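# Place the mat cartridge label-up in an empty tray pocket

## Task

Take the cartridge resting on the green mat and set it, label facing up, into one of the unoccupied pockets of the tray that already holds some cartridges, then open the gripper to release it.

## Robot and tools

Robot: two 6-joint arms, left_arm and right_arm, each ending in a parallel two-finger gripper. All positions use one shared scene frame in metres. The origin sits on the table surface midway between the arms, +z is up, +x reaches out over the table, and left_arm is on the +y side. The names left and right refer to the arms, not to sides of a camera image. Base of left_arm: (-0.050, +0.304, 0), quat_wxyz (+0.995, 0, 0, -0.100). Base of right_arm: (-0.009, -0.244, 0), quat_wxyz (+1.000, 0, 0, -0.002).

The row. Every motion command is a row of 14 numbers, always for both arms even if one stays still: left_arm waist, shoulder, elbow, wrist pitch, wrist yaw, wrist roll, opening, then the same seven for right_arm. The joint values are absolute target angles in radians, not offsets. Stated ranges per arm: waist -2.618 to 3.054, shoulder 0.000 to 3.142, elbow 0.000 to 3.142, wrist pitch -1.571 to 1.571, wrist yaw -1.571 to 1.571, wrist roll -2.094 to 2.094. True ends may differ by up to 0.036 rad either way; a target more than 0.036 past a stated end, and beyond the current angle, is rejected. A target beyond the real end is clipped there and the result prints "joint sent to its limit". Opening runs from -1 (closed) to +1 (fully open, pad gap 0.094 m); it is an absolute setting.

Tools.
execute_actions(actions): a list of actions; each action is a table of up to 15 rows, one row per 1/30 s control step, with the last row repeated until the action's 15 steps are used. An empty list just returns state and images.
move(target, speed, blocking): target is one 14-number row of absolute angles and openings. All joints travel together so they finish at the same time, which makes the gripper trace a curve. speed (0.01 to 2 rad/s, default 0.5) caps the joint with the longest travel. A path lasts between 0.5 and 10 s and is cut off at 10 s. Finger openings are applied at the start. Moves do not avoid obstacles or the other arm. blocking=false returns after 0.5 s while motion continues; check with wait(0), and no new rows or moves are accepted until its end has been reported (or stop is called). The added "move:" line gives the outcome (done, off_target, moving, held, fault), limits=held or limits=none, and the joint furthest from its target on each arm.
wait(seconds): 0 to 10 s with both arms keeping their last command; ends early if a running move finishes.
stop(): brakes a running move; it needs stopping distance, more when fast. Fingers keep going.
zoom_image(camera, region): enlarges [x0, y0, x1, y1] pixels (at most 504 by 504) of the latest cam_left_wrist or cam_right_wrist image (each 616x616, origin top-left).
read_manual(section): licence texts only.
finished_scene(scene): ends the current scene, given its number, and reports success; irreversible, so call it only once the cartridge sits label-up in a pocket and is released.

Results. The state line gives each gripper's end_effector_position (the point between the pads, about 1 cm behind the tips) and end_effector_quat_wxyz in the scene frame; reported positions may be off, more at long reach. The gripper's fingers point along its +z and close along its y. Joint positions and Joint velocities list each arm's six joints in the order above, then pad gap (m). Joint targets shows what the joints are currently being driven to; resend those angles to hold a joint. grip_measured is the measured opening on the command scale; each gripper can be off by about 1 mm. "joint command not followed" means a clearance check altered some joint targets. FAULT and OVER-TEMPERATURE FAULT lines mean an arm stopped. MOTOR HOT warns from 75 °C; at 90 °C that arm halts for 10 s, at 100 °C it goes limp and drops.

Motion limits. Per step, each joint's target is kept within a lead of its measured angle (waist 0.202, shoulder 0.258, elbow 0.238, wrist pitch 0.573, wrist yaw and roll 0.522 rad), and targets are scaled back if they would move the gripper over 70 mm from where it is. Long motions therefore take several actions, and an unfinished motion must be re-commanded.

Grasping. To hold the cartridge, command an opening about 0.03 below grip_measured; smaller margins grip more lightly. Pads push up to roughly 50 to 62 N, less on very thin parts, with brief spikes on contact. Holding loads heats motors, also between replies, so don't linger while carrying.

Cautions. Approach contacts slowly: faster moves and targets set deeper past the contact hit and press harder. Don't let the arms collide or push each other. Nothing may fall or be knocked off the table. Objects may get an occasional brief tug or push; keep a secure grip and check the images. Avoid drops, slips and slams; lower the part gently into the pocket, label up, then open.

Each tool is called after ">>>" by a JSON object that holds its "api" and its "payload".

## Session

>>> {"api": "execute_actions", "payload": {"actions": []}}

Scene clock: 0.00 s.
left_arm: end_effector_position=(+0.2564, -0.0778, +0.0984) grip_measured=+1.000 end_effector_quat_wxyz=(+0.080, +0.840, +0.535, +0.032) | right_arm: end_effector_position=(+0.3361, -0.3617, +0.1298) grip_measured=+1.000 end_effector_quat_wxyz=(+0.076, +0.243, +0.958, +0.128)
Joint names: [waist, shoulder, elbow, wrist pitch, wrist yaw, wrist roll]
Joint positions: left_arm=[-0.714  2.309  2.185 -1.281 -0.05   1.096  0.094] | right_arm=[-0.466  1.825  1.568 -1.22  -0.284  0.041  0.094]
Joint velocities: left_arm=[-0.002 -0.002 -0.007 -0.022  0.022 -0.037  0.   ] | right_arm=[-0.007  0.007  0.012 -0.081 -0.081  0.037  0.   ]
Joint targets: left_arm=[-0.714 2.286 2.199 -1.279 -0.040 1.095] | right_arm=[-0.466 1.818 1.575 -1.221 -0.289 0.040]

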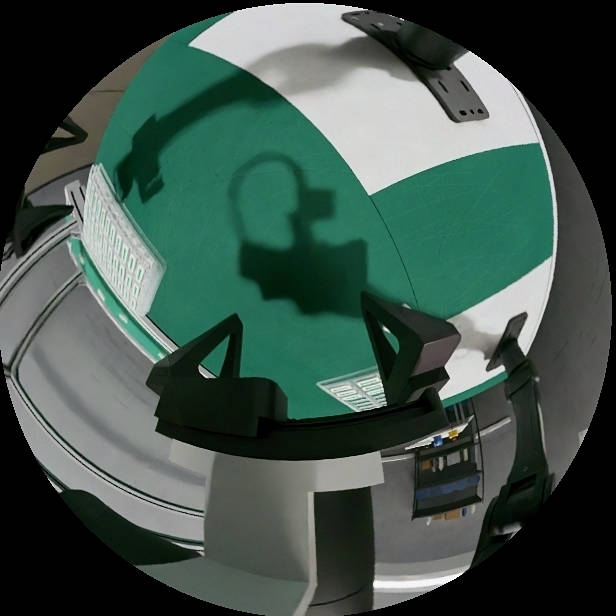

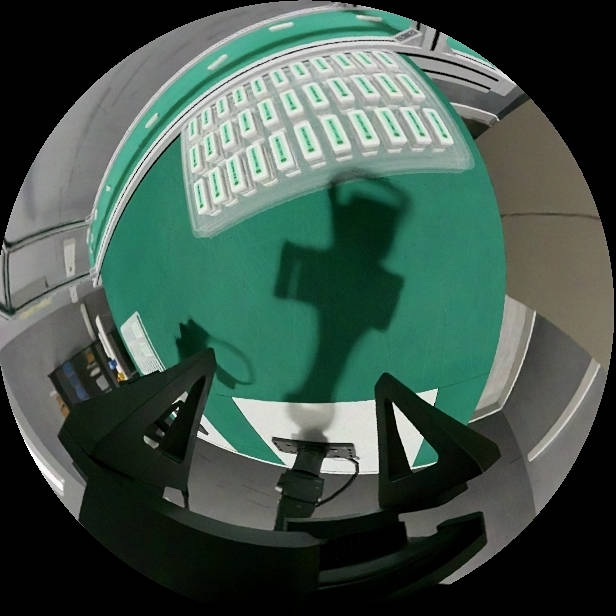

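>>> {"api": "zoom_image", "payload": {"camera": "cam_right_wrist", "region": [60, 260, 260, 460]}}

>>> {"api": "zoom_image", "payload": {"camera": "cam_left_wrist", "region": [200, 260, 480, 460]}}

Region (60, 260, 260, 460) of cam_right_wrist's 616x616 image, scaled by 2.520, with more detail than that image has.

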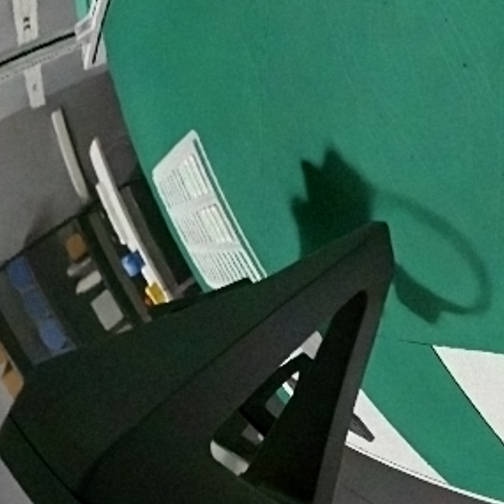

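Region (200, 260, 480, 460) of cam_left_wrist's 616x616 image, scaled by 1.800, with more detail than that image has; it fills the top 360 rows of this view, and the rest is white.

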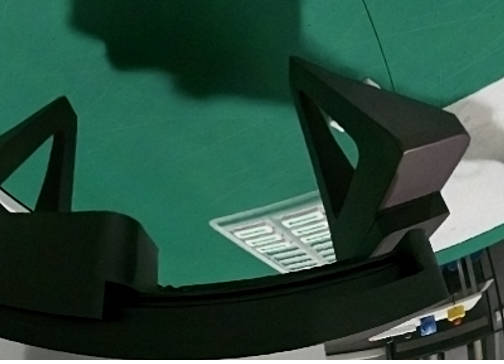

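>>> {"api": "move", "payload": {"target": [-0.3,1.5,1.5,-1.55,0,0,1,-0.466,1.818,1.575,-1.221,-0.289,0.04,1], "speed": 1.0}}

Scene clock: 13.97 s.
left_arm: end_effector_position=(+0.1738, +0.1833, +0.1904) grip_measured=+1.000 end_effector_quat_wxyz=(+0.004, +0.254, +0.967, +0.005) | right_arm: end_effector_position=(+0.3361, -0.3617, +0.1298) grip_measured=+1.000 end_effector_quat_wxyz=(+0.076, +0.243, +0.958, +0.128)
Joint names: [waist, shoulder, elbow, wrist pitch, wrist yaw, wrist roll]
Joint positions: left_arm=[-0.305  1.522  1.507 -1.552 -0.011  0.007  0.094] | right_arm=[-0.466  1.825  1.568 -1.22  -0.284  0.041  0.094]
Joint velocities: left_arm=[-0.032  0.002 -0.002 -0.007 -0.022  0.022  0.   ] | right_arm=[ 0.007 -0.007 -0.007  0.051 -0.007  0.022  0.   ]
Joint targets: left_arm=[-0.300 1.500 1.500 -1.550 0.000 -0.000] | right_arm=[-0.466 1.818 1.575 -1.221 -0.289 0.040]
move: off_target (left_arm); limits=none; left_arm: farthest joint: the shoulder, 0.022 radians from its target (0.809 radians at the start); right_arm: farthest joint: the shoulder, 0.007 radians from its target (0.007 radians at the start)

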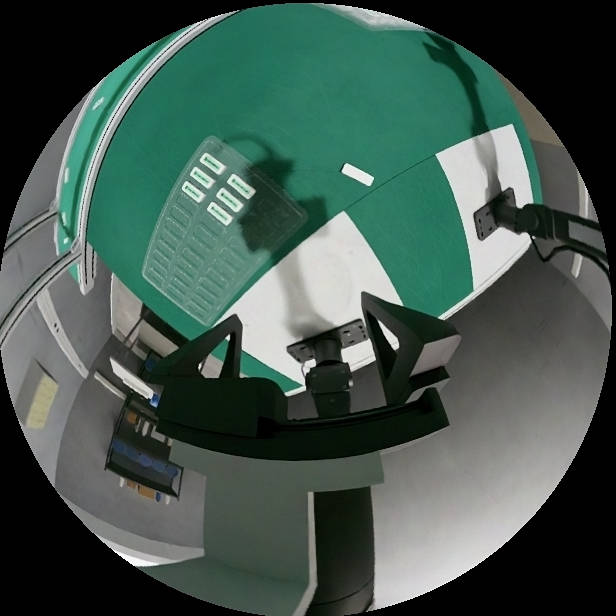

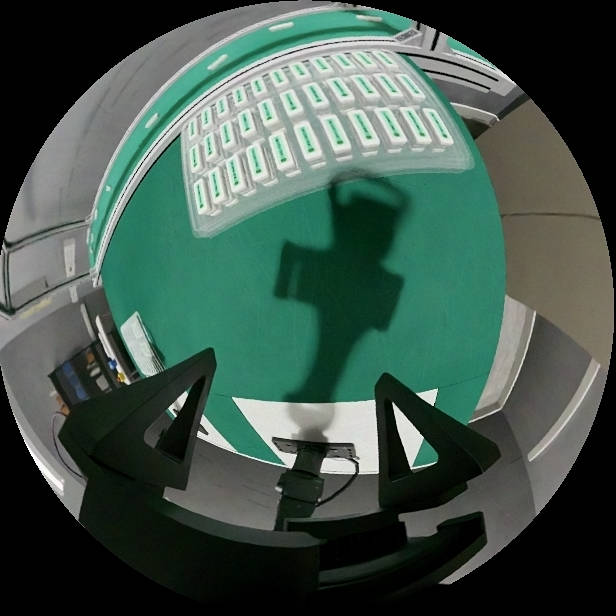

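>>> {"api": "zoom_image", "payload": {"camera": "cam_left_wrist", "region": [310, 130, 410, 230]}}

>>> {"api": "zoom_image", "payload": {"camera": "cam_left_wrist", "region": [130, 130, 330, 330]}}

Region (310, 130, 410, 230) of cam_left_wrist's 616x616 image, scaled by 5.040, with more detail than that image has.

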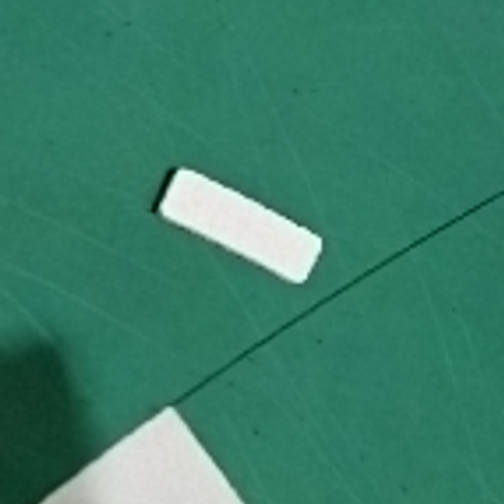

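Region (130, 130, 330, 330) of cam_left_wrist's 616x616 image, scaled by 2.520, with more detail than that image has.

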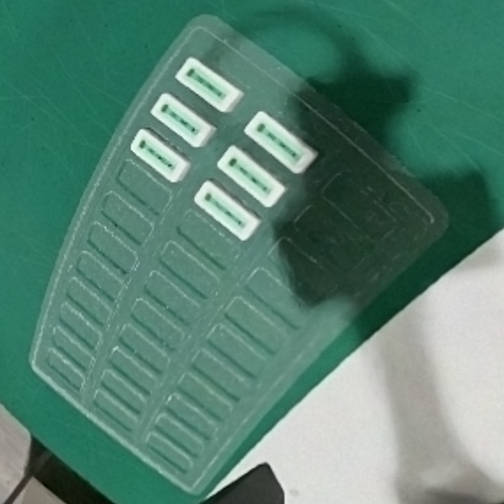

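>>> {"api": "move", "payload": {"target": [0.6,1.5,1.5,-1.55,0,0,1,0.978,1.94,1.653,-1.269,0,-1.05,1], "speed": 1.0}}

Scene clock: 29.93 s.
left_arm: end_effector_position=(+0.1838, +0.4033, +0.1904) grip_measured=+1.000 end_effector_quat_wxyz=(+0.002, -0.193, +0.981, +0.004) | right_arm: end_effector_position=(+0.1944, +0.0645, +0.1035) grip_measured=+1.000 end_effector_quat_wxyz=(-0.012, +0.848, -0.530, -0.003)
Joint names: [waist, shoulder, elbow, wrist pitch, wrist yaw, wrist roll]
Joint positions: left_arm=[ 0.596  1.522  1.507 -1.552 -0.007  0.006  0.094] | right_arm=[ 0.985  1.926  1.629 -1.251 -0.006 -1.042  0.094]
Joint velocities: left_arm=[ 0.002 -0.022 -0.007  0.022 -0.051 -0.095  0.   ] | right_arm=[-0.017 -0.012 -0.007  0.007 -0.022 -0.066  0.   ]
Joint targets: left_arm=[0.600 1.500 1.500 -1.550 -0.000 0.000] | right_arm=[0.978 1.940 1.653 -1.269 0.000 -1.050]
move: off_target (left_arm, right_arm); limits=none; left_arm: farthest joint: the shoulder, 0.022 radians from its target (0.022 radians at the start); right_arm: farthest joint: the elbow, 0.024 radians from its target (0.085 radians at the start)

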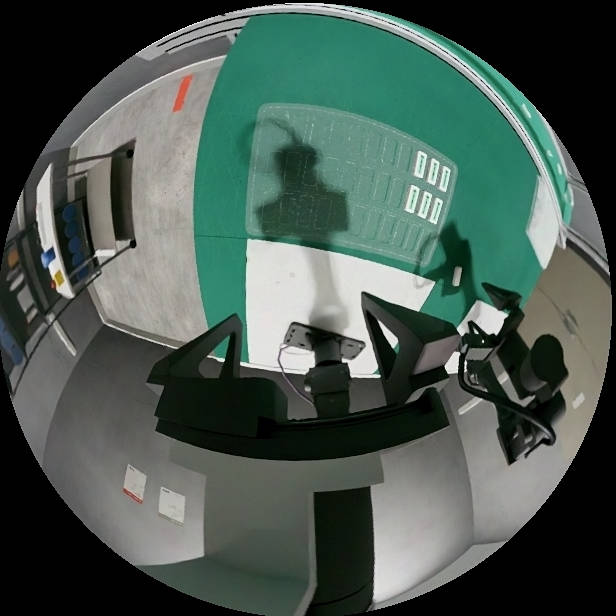

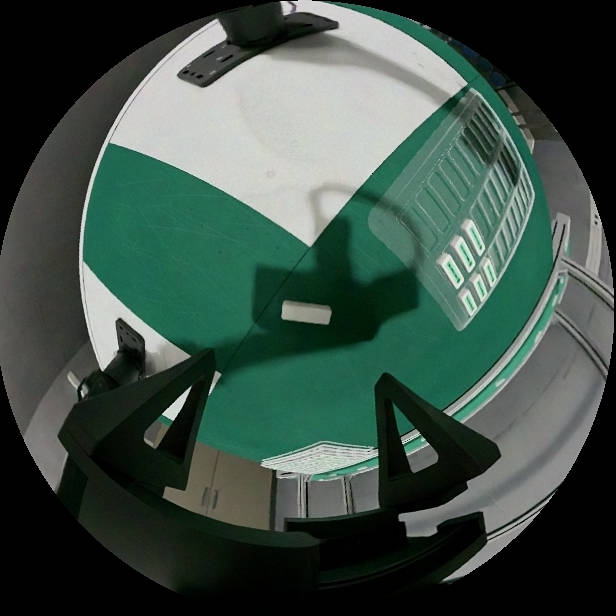

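>>> {"api": "move", "payload": {"target": [0.6,1.5,1.5,-1.55,0,0,1,0.978,1.995,1.47,-1.055,0,-1.05,1], "speed": 0.5}}

>>> {"api": "zoom_image", "payload": {"camera": "cam_right_wrist", "region": [180, 250, 420, 450]}}

Scene clock: 34.43 s.
left_arm: end_effector_position=(+0.1838, +0.4033, +0.1904) grip_measured=+1.000 end_effector_quat_wxyz=(+0.002, -0.193, +0.981, +0.004) | right_arm: end_effector_position=(+0.1929, +0.0621, +0.0413) grip_measured=+1.000 end_effector_quat_wxyz=(+0.008, +0.848, -0.530, -0.003)
Joint names: [waist, shoulder, elbow, wrist pitch, wrist yaw, wrist roll]
Joint positions: left_arm=[ 0.596  1.522  1.507 -1.552 -0.007  0.006  0.094] | right_arm=[ 0.985  1.993  1.473 -1.066 -0.006 -1.042  0.094]
Joint velocities: left_arm=[ 0.012  0.002 -0.017 -0.066 -0.037  0.051  0.   ] | right_arm=[-0.007 -0.012  0.002  0.007 -0.007 -0.007  0.   ]
Joint targets: left_arm=[0.600 1.500 1.500 -1.550 0.000 0.000] | right_arm=[0.978 1.995 1.470 -1.055 -0.000 -1.050]
move: off_target (left_arm); limits=none; left_arm: farthest joint: the shoulder, 0.022 radians from its target (0.022 radians at the start); right_arm: farthest joint: the wrist pitch, 0.011 radians from its target (0.196 radians at the start)

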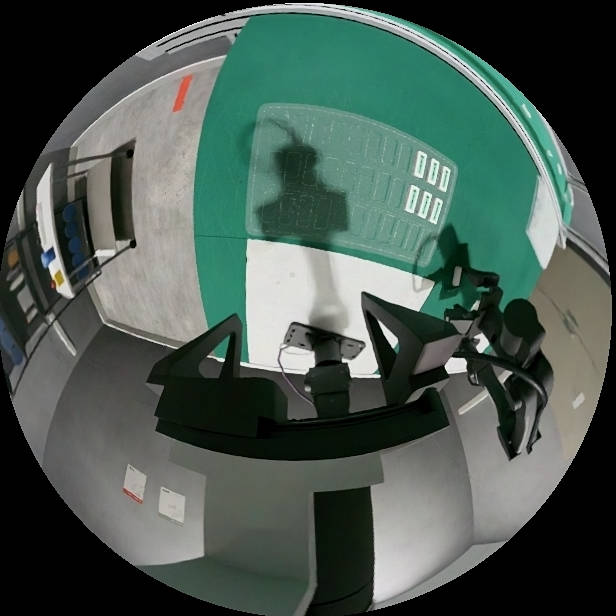

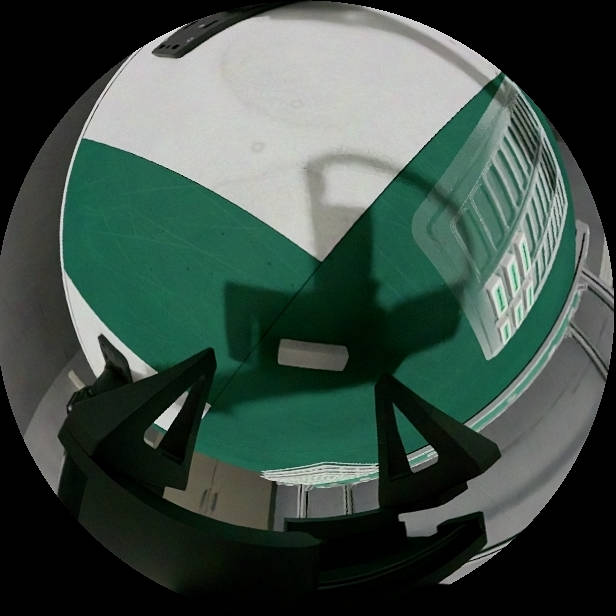

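Region (180, 250, 420, 450) of cam_right_wrist's 616x616 image, scaled by 2.100, with more detail than that image has.

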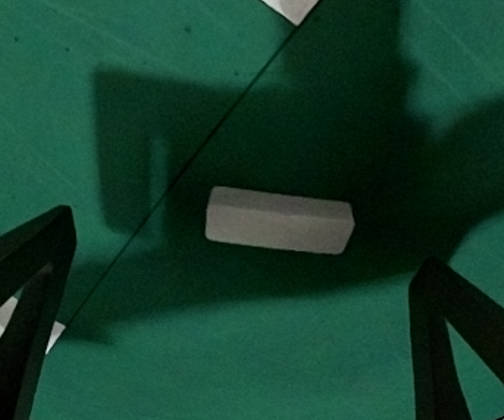

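>>> {"api": "move", "payload": {"target": [0.6,1.5,1.5,-1.55,0,0,1,0.972,2.022,1.455,-0.996,0,-1.05,1], "speed": 0.3}}

>>> {"api": "zoom_image", "payload": {"camera": "cam_right_wrist", "region": [180, 250, 420, 450]}}

Scene clock: 40.70 s.
left_arm: end_effector_position=(+0.1838, +0.4033, +0.1904) grip_measured=+1.000 end_effector_quat_wxyz=(+0.002, -0.193, +0.981, +0.004) | right_arm: end_effector_position=(+0.2008, +0.0702, +0.0342) grip_measured=+1.000 end_effector_quat_wxyz=(-0.010, +0.846, -0.533, -0.002)
Joint names: [waist, shoulder, elbow, wrist pitch, wrist yaw, wrist roll]
Joint positions: left_arm=[ 0.596  1.522  1.507 -1.552 -0.007  0.006  0.094] | right_arm=[ 0.979  2.008  1.465 -1.007 -0.006 -1.042  0.094]
Joint velocities: left_arm=[ 0.007 -0.007 -0.027 -0.022  0.022  0.007  0.   ] | right_arm=[ 0.017 -0.002 -0.037 -0.051  0.037  0.022  0.   ]
Joint targets: left_arm=[0.600 1.500 1.500 -1.550 -0.000 -0.000] | right_arm=[0.972 2.022 1.455 -0.996 0.000 -1.050]
move: off_target (left_arm); limits=none; left_arm: farthest joint: the shoulder, 0.022 radians from its target (0.022 radians at the start); right_arm: farthest joint: the shoulder, 0.014 radians from its target (0.029 radians at the start)

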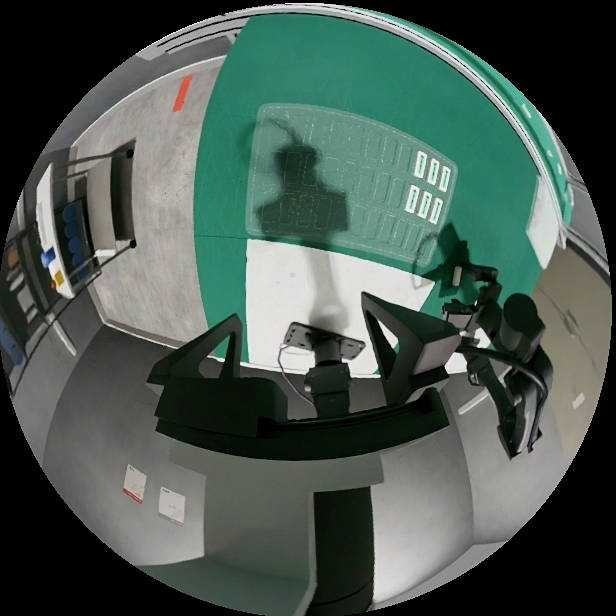

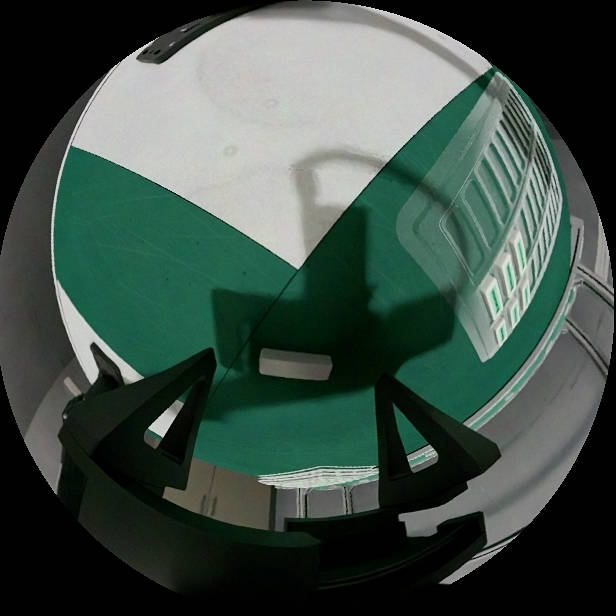

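Region (180, 250, 420, 450) of cam_right_wrist's 616x616 image, scaled by 2.100, with more detail than that image has.

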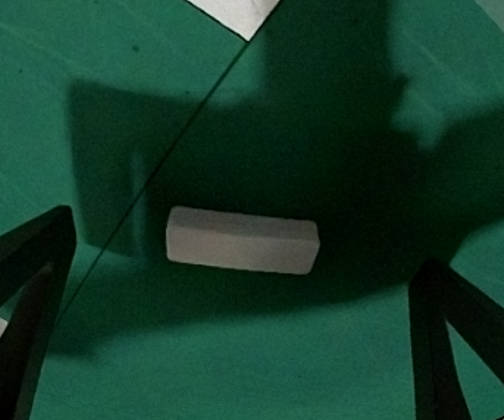

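>>> {"api": "move", "payload": {"target": [0.6,1.5,1.5,-1.55,0,0,1,0.961,2.042,1.428,-0.968,0,-1.05,1], "speed": 0.3}}

>>> {"api": "zoom_image", "payload": {"camera": "cam_right_wrist", "region": [180, 250, 420, 450]}}

>>> {"api": "zoom_image", "payload": {"camera": "cam_left_wrist", "region": [410, 230, 510, 330]}}

Scene clock: 48.07 s.
left_arm: end_effector_position=(+0.1838, +0.4033, +0.1904) grip_measured=+1.000 end_effector_quat_wxyz=(+0.002, -0.193, +0.981, +0.004) | right_arm: end_effector_position=(+0.2018, +0.0638, +0.0190) grip_measured=+1.000 end_effector_quat_wxyz=(+0.002, +0.843, -0.537, -0.003)
Joint names: [waist, shoulder, elbow, wrist pitch, wrist yaw, wrist roll]
Joint positions: left_arm=[ 0.596  1.522  1.507 -1.552 -0.007  0.006  0.094] | right_arm=[ 0.968  2.031  1.436 -0.979 -0.005 -1.042  0.094]
Joint velocities: left_arm=[-0.012 -0.002 -0.007 -0.007 -0.007 -0.007  0.   ] | right_arm=[ 0.002 -0.002 -0.002 -0.007 -0.066 -0.081  0.   ]
Joint targets: left_arm=[0.600 1.500 1.500 -1.550 -0.000 0.000] | right_arm=[0.961 2.042 1.428 -0.968 -0.000 -1.050]
move: off_target (left_arm); limits=none; left_arm: farthest joint: the shoulder, 0.022 radians from its target (0.022 radians at the start); right_arm: farthest joint: the shoulder, 0.011 radians from its target (0.034 radians at the start)

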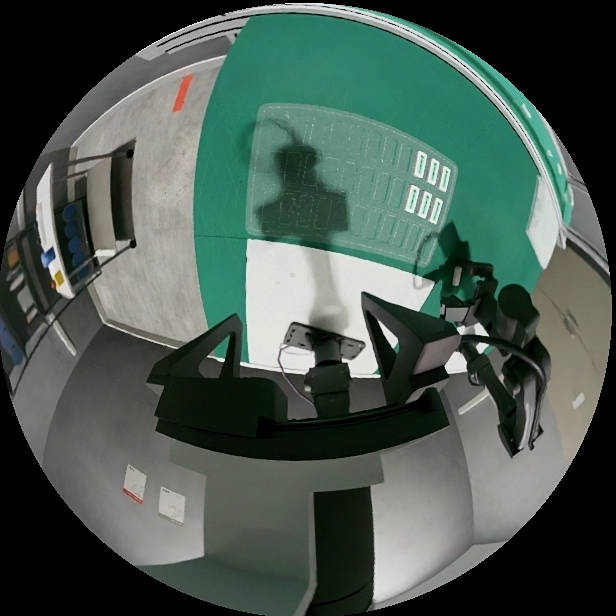

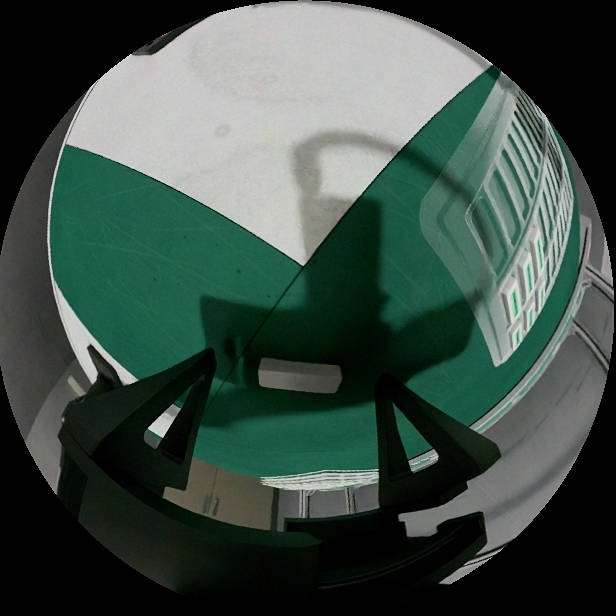

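Region (180, 250, 420, 450) of cam_right_wrist's 616x616 image, scaled by 2.100, with more detail than that image has.

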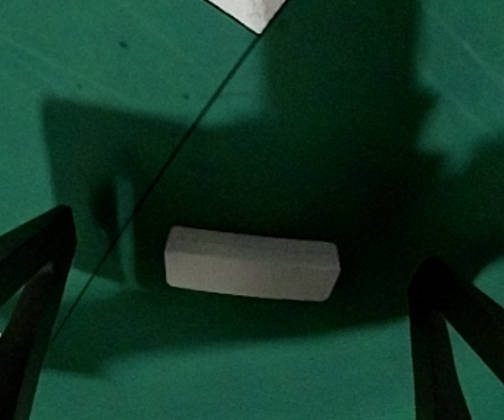

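Region (410, 230, 510, 330) of cam_left_wrist's 616x616 image, scaled by 5.040, with more detail than that image has.

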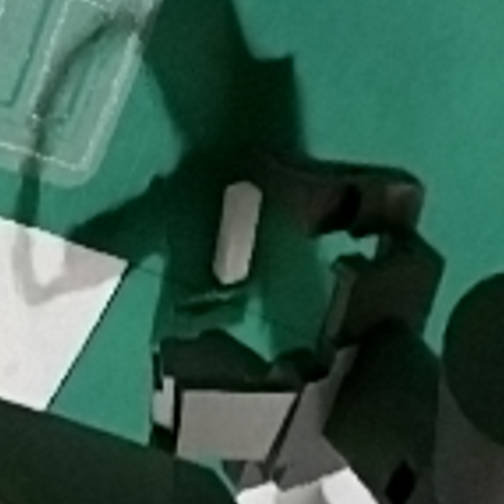

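>>> {"api": "move", "payload": {"target": [0.6,1.5,1.5,-1.55,0,0,1,0.950,2.048,1.407,-0.939,0,-1.06,0.4], "speed": 0.3}}

>>> {"api": "zoom_image", "payload": {"camera": "cam_right_wrist", "region": [200, 300, 400, 450]}}

>>> {"api": "zoom_image", "payload": {"camera": "cam_left_wrist", "region": [410, 230, 510, 330]}}

Scene clock: 53.13 s.
left_arm: end_effector_position=(+0.1838, +0.4033, +0.1904) grip_measured=+1.000 end_effector_quat_wxyz=(+0.002, -0.193, +0.981, +0.004) | right_arm: end_effector_position=(+0.2057, +0.0619, +0.0144) grip_measured=+0.402 end_effector_quat_wxyz=(-0.003, +0.843, -0.538, -0.002)
Joint names: [waist, shoulder, elbow, wrist pitch, wrist yaw, wrist roll]
Joint positions: left_arm=[ 0.596  1.522  1.507 -1.552 -0.007  0.006  0.094] | right_arm=[ 0.957  2.031  1.417 -0.95  -0.005 -1.052  0.066]
Joint velocities: left_arm=[ 0.007 -0.002 -0.002  0.051 -0.051  0.037  0.   ] | right_arm=[-0.002  0.012 -0.027 -0.051  0.051 -0.007 -0.   ]
Joint targets: left_arm=[0.600 1.500 1.500 -1.550 0.000 -0.000] | right_arm=[0.950 2.048 1.407 -0.939 0.000 -1.060]
move: off_target (left_arm); limits=none; left_arm: farthest joint: the shoulder, 0.022 radians from its target (0.022 radians at the start); right_arm: farthest joint: the shoulder, 0.017 radians from its target (0.017 radians at the start)

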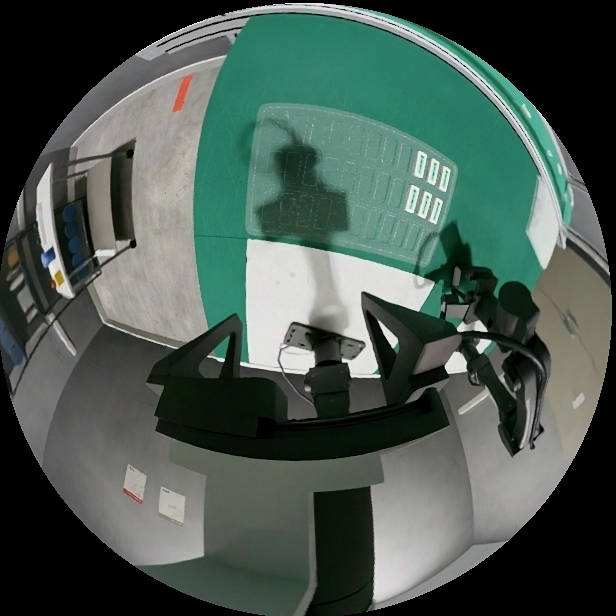

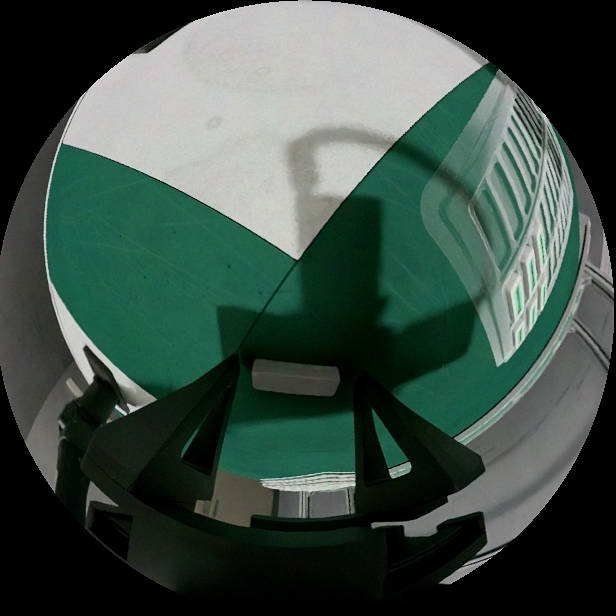

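Region (200, 300, 400, 450) of cam_right_wrist's 616x616 image, scaled by 2.520, with more detail than that image has; it fills the top 378 rows of this view, and the rest is white.

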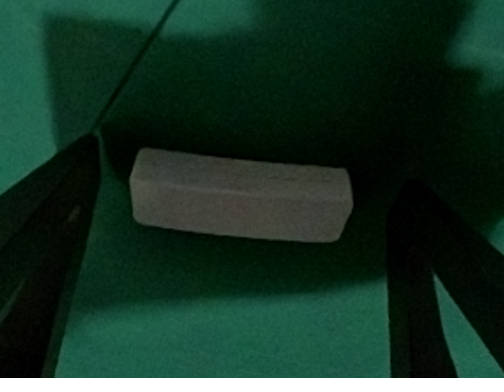

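Region (410, 230, 510, 330) of cam_left_wrist's 616x616 image, scaled by 5.040, with more detail than that image has.

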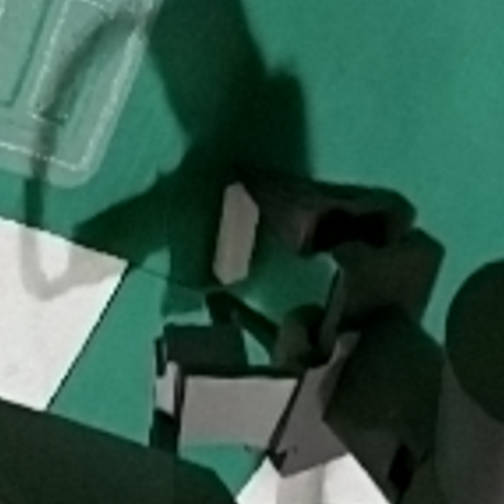

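>>> {"api": "execute_actions", "payload": {"actions": [[[0.6,1.5,1.5,-1.55,0,0,1,0.947,2.056,1.407,-0.939,0,-1.11,0.3]],[[0.6,1.5,1.5,-1.55,0,0,1,0.947,2.056,1.407,-0.939,0,-1.11,0.15],[0.6,1.5,1.5,-1.55,0,0,1,0.947,2.056,1.407,-0.939,0,-1.11,0.12],[0.6,1.5,1.5,-1.55,0,0,1,0.947,2.056,1.407,-0.939,0,-1.11,0.1],[0.6,1.5,1.5,-1.55,0,0,1,0.947,2.056,1.407,-0.939,0,-1.11,0.08],[0.6,1.5,1.5,-1.55,0,0,1,0.947,2.056,1.407,-0.939,0,-1.11,0.06],[0.6,1.5,1.5,-1.55,0,0,1,0.947,2.056,1.407,-0.939,0,-1.11,0.04],[0.6,1.5,1.5,-1.55,0,0,1,0.947,2.056,1.407,-0.939,0,-1.11,0.02],[0.6,1.5,1.5,-1.55,0,0,1,0.947,2.056,1.407,-0.939,0,-1.11,0.0]]]}}

>>> {"api": "zoom_image", "payload": {"camera": "cam_right_wrist", "region": [200, 300, 400, 450]}}

Scene clock: 59.23 s.
left_arm: end_effector_position=(+0.1838, +0.4033, +0.1904) grip_measured=+1.000 end_effector_quat_wxyz=(+0.002, -0.193, +0.981, +0.004) | right_arm: end_effector_position=(+0.2058, +0.0620, +0.0144) grip_measured=+0.004 end_effector_quat_wxyz=(-0.004, +0.856, -0.517, -0.002)
Joint names: [waist, shoulder, elbow, wrist pitch, wrist yaw, wrist roll]
Joint positions: left_arm=[ 0.596  1.522  1.507 -1.552 -0.007  0.006  0.094] | right_arm=[ 0.957  2.031  1.417 -0.95  -0.005 -1.102  0.047]
Joint velocities: left_arm=[ 0.017  0.007  0.007  0.022 -0.022  0.022  0.   ] | right_arm=[-0.002  0.007 -0.002  0.022  0.037 -0.022  0.   ]
Joint targets: left_arm=[0.600 1.500 1.500 -1.550 -0.000 -0.000] | right_arm=[0.947 2.056 1.407 -0.939 -0.000 -1.110]

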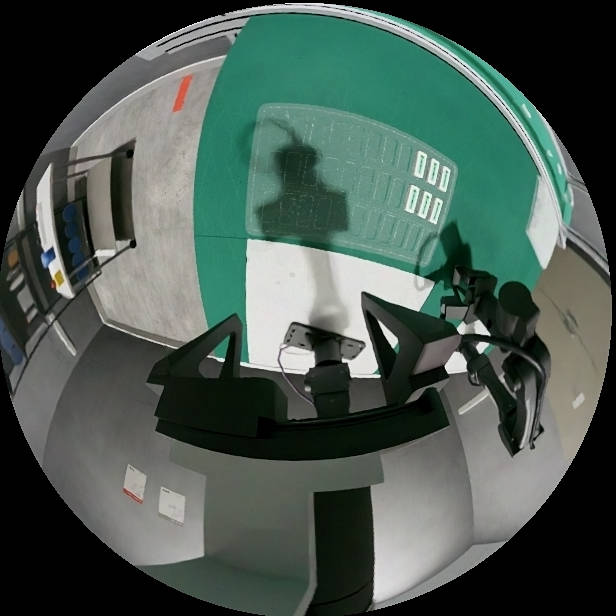

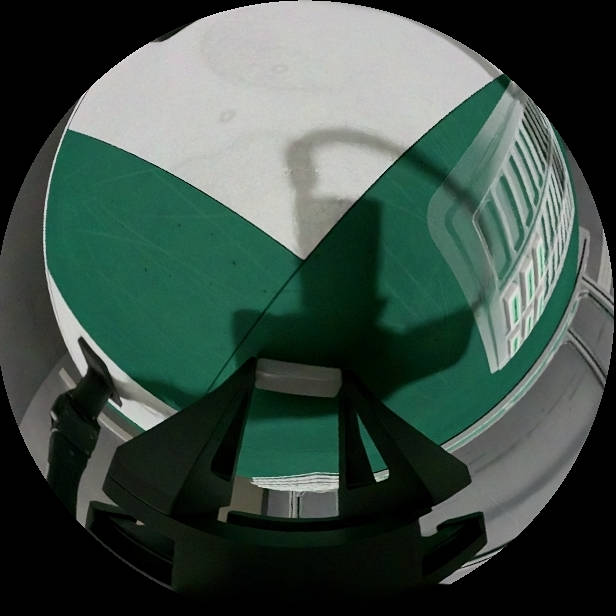

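Region (200, 300, 400, 450) of cam_right_wrist's 616x616 image, scaled by 2.520, with more detail than that image has; it fills the top 378 rows of this view, and the rest is white.

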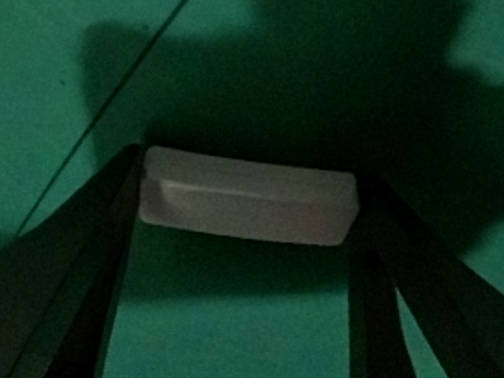

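>>> {"api": "execute_actions", "payload": {"actions": [[[0.6,1.5,1.5,-1.55,0,0,1,0.955,2.045,1.41,-0.945,0,-1.11,-0.02],[0.6,1.5,1.5,-1.55,0,0,1,0.955,2.045,1.41,-0.945,0,-1.11,-0.04],[0.6,1.5,1.5,-1.55,0,0,1,0.955,2.045,1.41,-0.945,0,-1.11,-0.06]]]}}

Scene clock: 61.77 s.
left_arm: end_effector_position=(+0.1838, +0.4033, +0.1904) grip_measured=+1.000 end_effector_quat_wxyz=(+0.002, -0.193, +0.981, +0.004) | right_arm: end_effector_position=(+0.2058, +0.0620, +0.0144) grip_measured=-0.042 end_effector_quat_wxyz=(-0.004, +0.856, -0.517, -0.002)
Joint names: [waist, shoulder, elbow, wrist pitch, wrist yaw, wrist roll]
Joint positions: left_arm=[ 0.596  1.522  1.507 -1.552 -0.007  0.006  0.094] | right_arm=[ 0.957  2.031  1.417 -0.95  -0.005 -1.102  0.045]
Joint velocities: left_arm=[-0.002 -0.007 -0.002 -0.081 -0.051 -0.066  0.   ] | right_arm=[-0.007  0.007 -0.012  0.066  0.007  0.051  0.001]
Joint targets: left_arm=[0.600 1.500 1.500 -1.550 0.000 0.000] | right_arm=[0.955 2.045 1.410 -0.945 0.000 -1.110]

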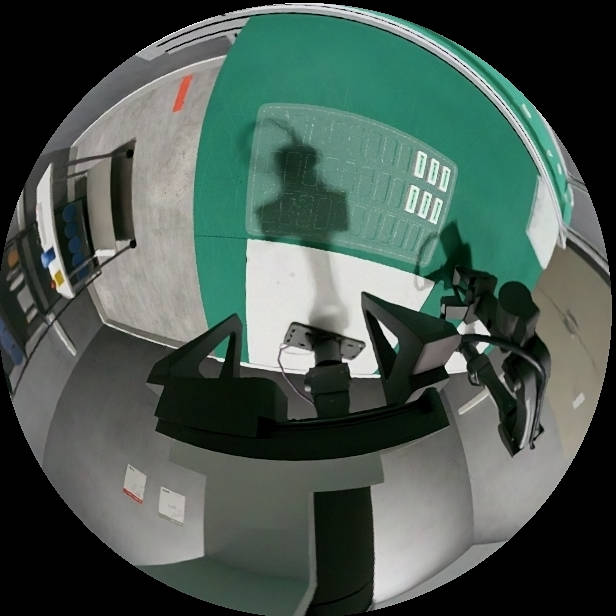

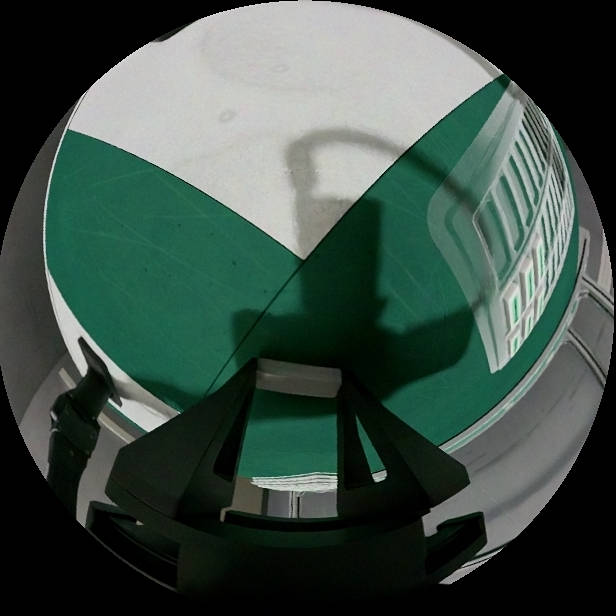

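>>> {"api": "move", "payload": {"target": [0.5,1.52,1.4,-1.1,0.2,0,1,0.955,1.93,1.43,-1.0,0,-1.11,-0.075], "speed": 0.8}}

>>> {"api": "move", "payload": {"target": [0.123,1.608,1.005,0.602,1.493,0,1,0.304,1.5,0.9,0.6,-1.271,-1.571,-0.075], "speed": 1.0}}

Scene clock: 70.40 s.
left_arm: end_effector_position=(+0.2816, +0.3745, +0.1817) grip_measured=+1.000 end_effector_quat_wxyz=(+0.177, -0.131, +0.973, -0.064) | right_arm: end_effector_position=(+0.2053, +0.0613, +0.0414) grip_measured=-0.050 end_effector_quat_wxyz=(-0.026, +0.856, -0.517, -0.000)
Joint names: [waist, shoulder, elbow, wrist pitch, wrist yaw, wrist roll]
Joint positions: left_arm=[ 0.506  1.522  1.407 -1.123  0.184  0.005  0.094] | right_arm=[ 0.957  1.954  1.417 -0.981 -0.005 -1.102  0.045]
Joint velocities: left_arm=[-0.002  0.002 -0.012 -0.022 -0.051 -0.007  0.   ] | right_arm=[ 0.002  0.007 -0.007  0.022 -0.007  0.007 -0.001]
Joint targets: left_arm=[0.500 1.520 1.400 -1.100 0.200 -0.000] | right_arm=[0.955 1.930 1.430 -1.000 -0.000 -1.110]
move: off_target (left_arm, right_arm); limits=none; left_arm: farthest joint: the wrist pitch, 0.023 radians from its target (0.452 radians at the start); right_arm: farthest joint: the shoulder, 0.024 radians from its target (0.101 radians at the start)

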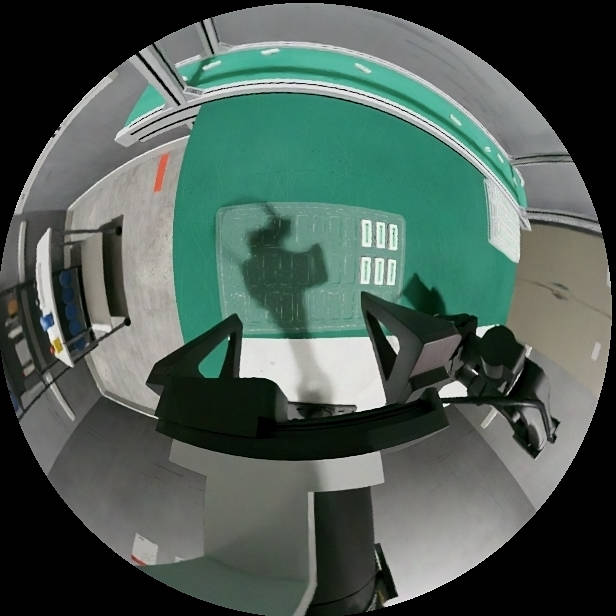

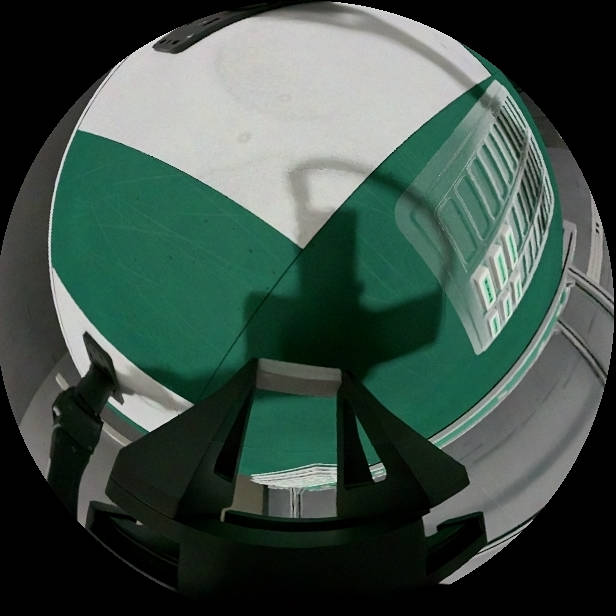

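Scene clock: 73.07 s.
left_arm: end_effector_position=(+0.2878, +0.1016, +0.2952) grip_measured=+1.000 end_effector_quat_wxyz=(+0.503, +0.496, +0.504, -0.497) | right_arm: end_effector_position=(+0.2900, +0.0296, +0.2879) grip_measured=-0.050 end_effector_quat_wxyz=(+0.705, -0.709, +0.010, +0.006)
Joint names: [waist, shoulder, elbow, wrist pitch, wrist yaw, wrist roll]
Joint positions: left_arm=[0.127 1.604 1.012 0.587 1.483 0.004 0.094] | right_arm=[ 0.309  1.524  0.911  0.595 -1.26  -1.567  0.045]
Joint velocities: left_arm=[ 0.007  0.002 -0.012  0.007  0.037  0.007  0.   ] | right_arm=[-0.007 -0.007 -0.002 -0.081  0.007 -0.022  0.   ]
Joint targets: left_arm=[0.123 1.608 1.005 0.602 1.493 -0.000] | right_arm=[0.304 1.500 0.900 0.600 -1.271 -1.571]
move: off_target (right_arm); limits=none; left_arm: farthest joint: the wrist pitch, 0.015 radians from its target (1.725 radians at the start); right_arm: farthest joint: the shoulder, 0.024 radians from its target (0.454 radians at the start)

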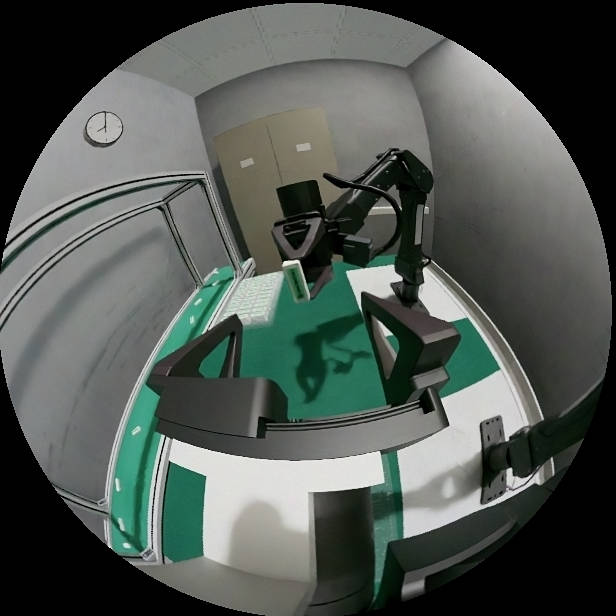

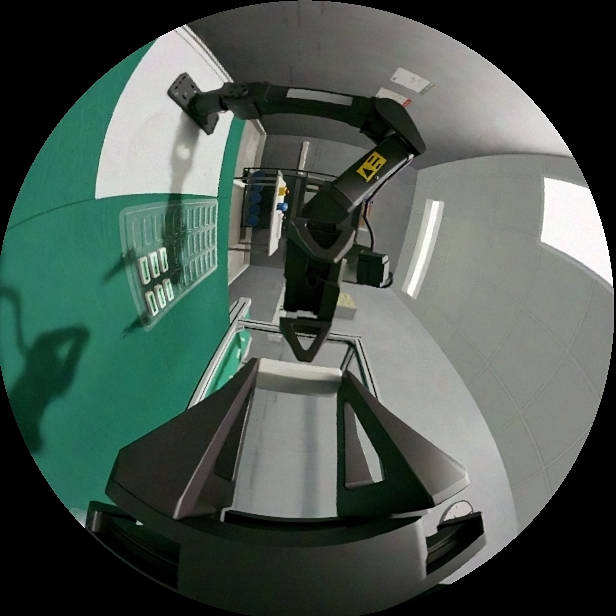

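>>> {"api": "zoom_image", "payload": {"camera": "cam_left_wrist", "region": [230, 200, 380, 330]}}

>>> {"api": "zoom_image", "payload": {"camera": "cam_right_wrist", "region": [210, 200, 410, 420]}}

Region (230, 200, 380, 330) of cam_left_wrist's 616x616 image, scaled by 3.360, with more detail than that image has; it fills the top 437 rows of this view, and the rest is white.

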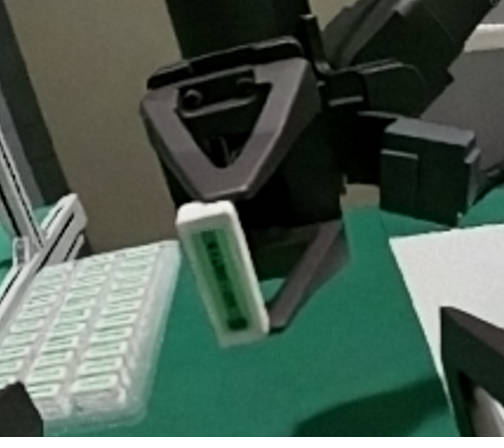

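Region (210, 200, 410, 420) of cam_right_wrist's 616x616 image, scaled by 2.291, with more detail than that image has; it fills the left 458 columns of this view, and the rest is white.

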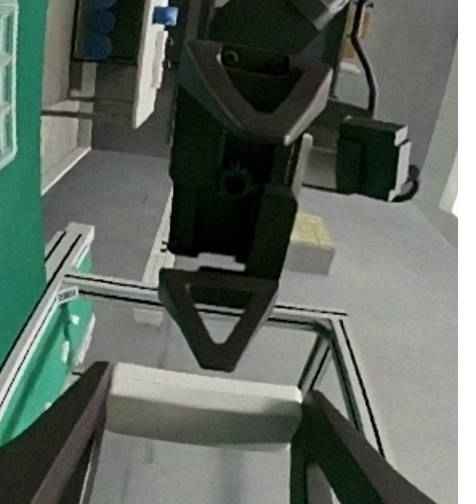

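>>> {"api": "move", "payload": {"target": [0.011,1.675,1.062,0.634,1.377,0,-0.2,0.304,1.5,0.9,0.6,-1.271,-1.571,-0.075], "speed": 0.3}}

>>> {"api": "zoom_image", "payload": {"camera": "cam_left_wrist", "region": [230, 230, 380, 380]}}

>>> {"api": "zoom_image", "payload": {"camera": "cam_right_wrist", "region": [220, 270, 380, 430]}}

Scene clock: 80.27 s.
left_arm: end_effector_position=(+0.2936, +0.0614, +0.2775) grip_measured=-0.197 end_effector_quat_wxyz=(+0.491, +0.495, +0.508, -0.506) | right_arm: end_effector_position=(+0.2900, +0.0296, +0.2880) grip_measured=-0.050 end_effector_quat_wxyz=(+0.705, -0.709, +0.009, +0.006)
Joint names: [waist, shoulder, elbow, wrist pitch, wrist yaw, wrist roll]
Joint positions: left_arm=[0.014 1.677 1.027 0.618 1.387 0.004 0.038] | right_arm=[ 0.309  1.524  0.911  0.595 -1.261 -1.567  0.045]
Joint velocities: left_arm=[-0.002 -0.007 -0.007 -0.022  0.037  0.007  0.   ] | right_arm=[-0.017 -0.007 -0.012  0.022  0.007 -0.037 -0.001]
Joint targets: left_arm=[0.011 1.675 1.062 0.634 1.377 0.000] | right_arm=[0.304 1.500 0.900 0.600 -1.271 -1.571]
move: off_target (left_arm, right_arm); limits=none; left_arm: farthest joint: the elbow, 0.035 radians from its target (0.050 radians at the start); right_arm: farthest joint: the shoulder, 0.024 radians from its target (0.024 radians at the start)

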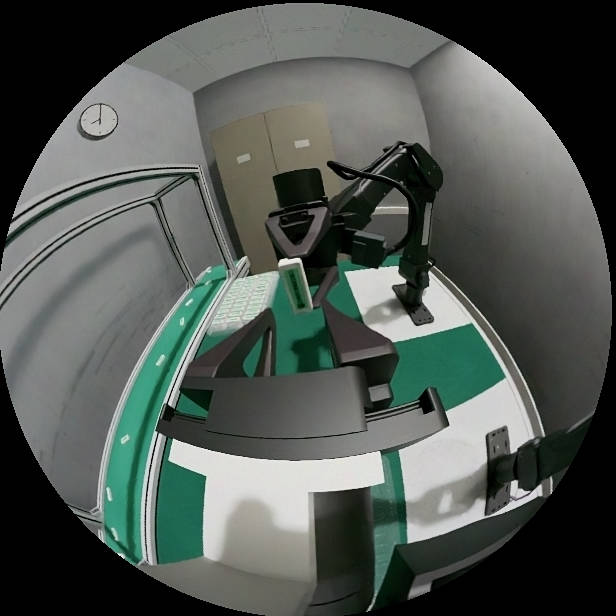

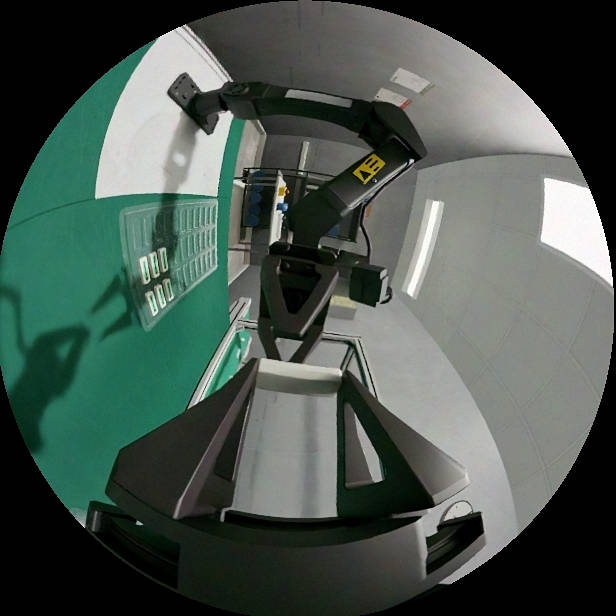

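Region (230, 230, 380, 380) of cam_left_wrist's 616x616 image, scaled by 3.360, with more detail than that image has.

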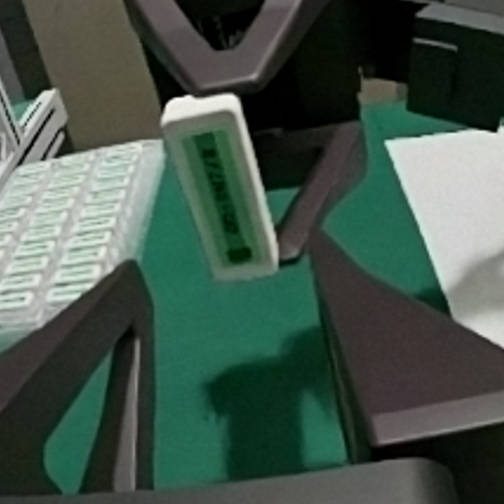

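Region (220, 270, 380, 430) of cam_right_wrist's 616x616 image, scaled by 3.150, with more detail than that image has.

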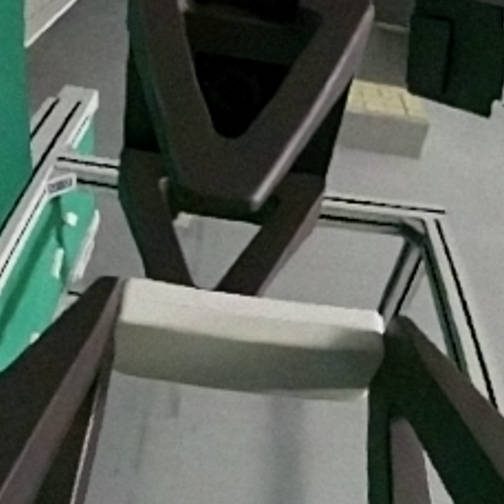

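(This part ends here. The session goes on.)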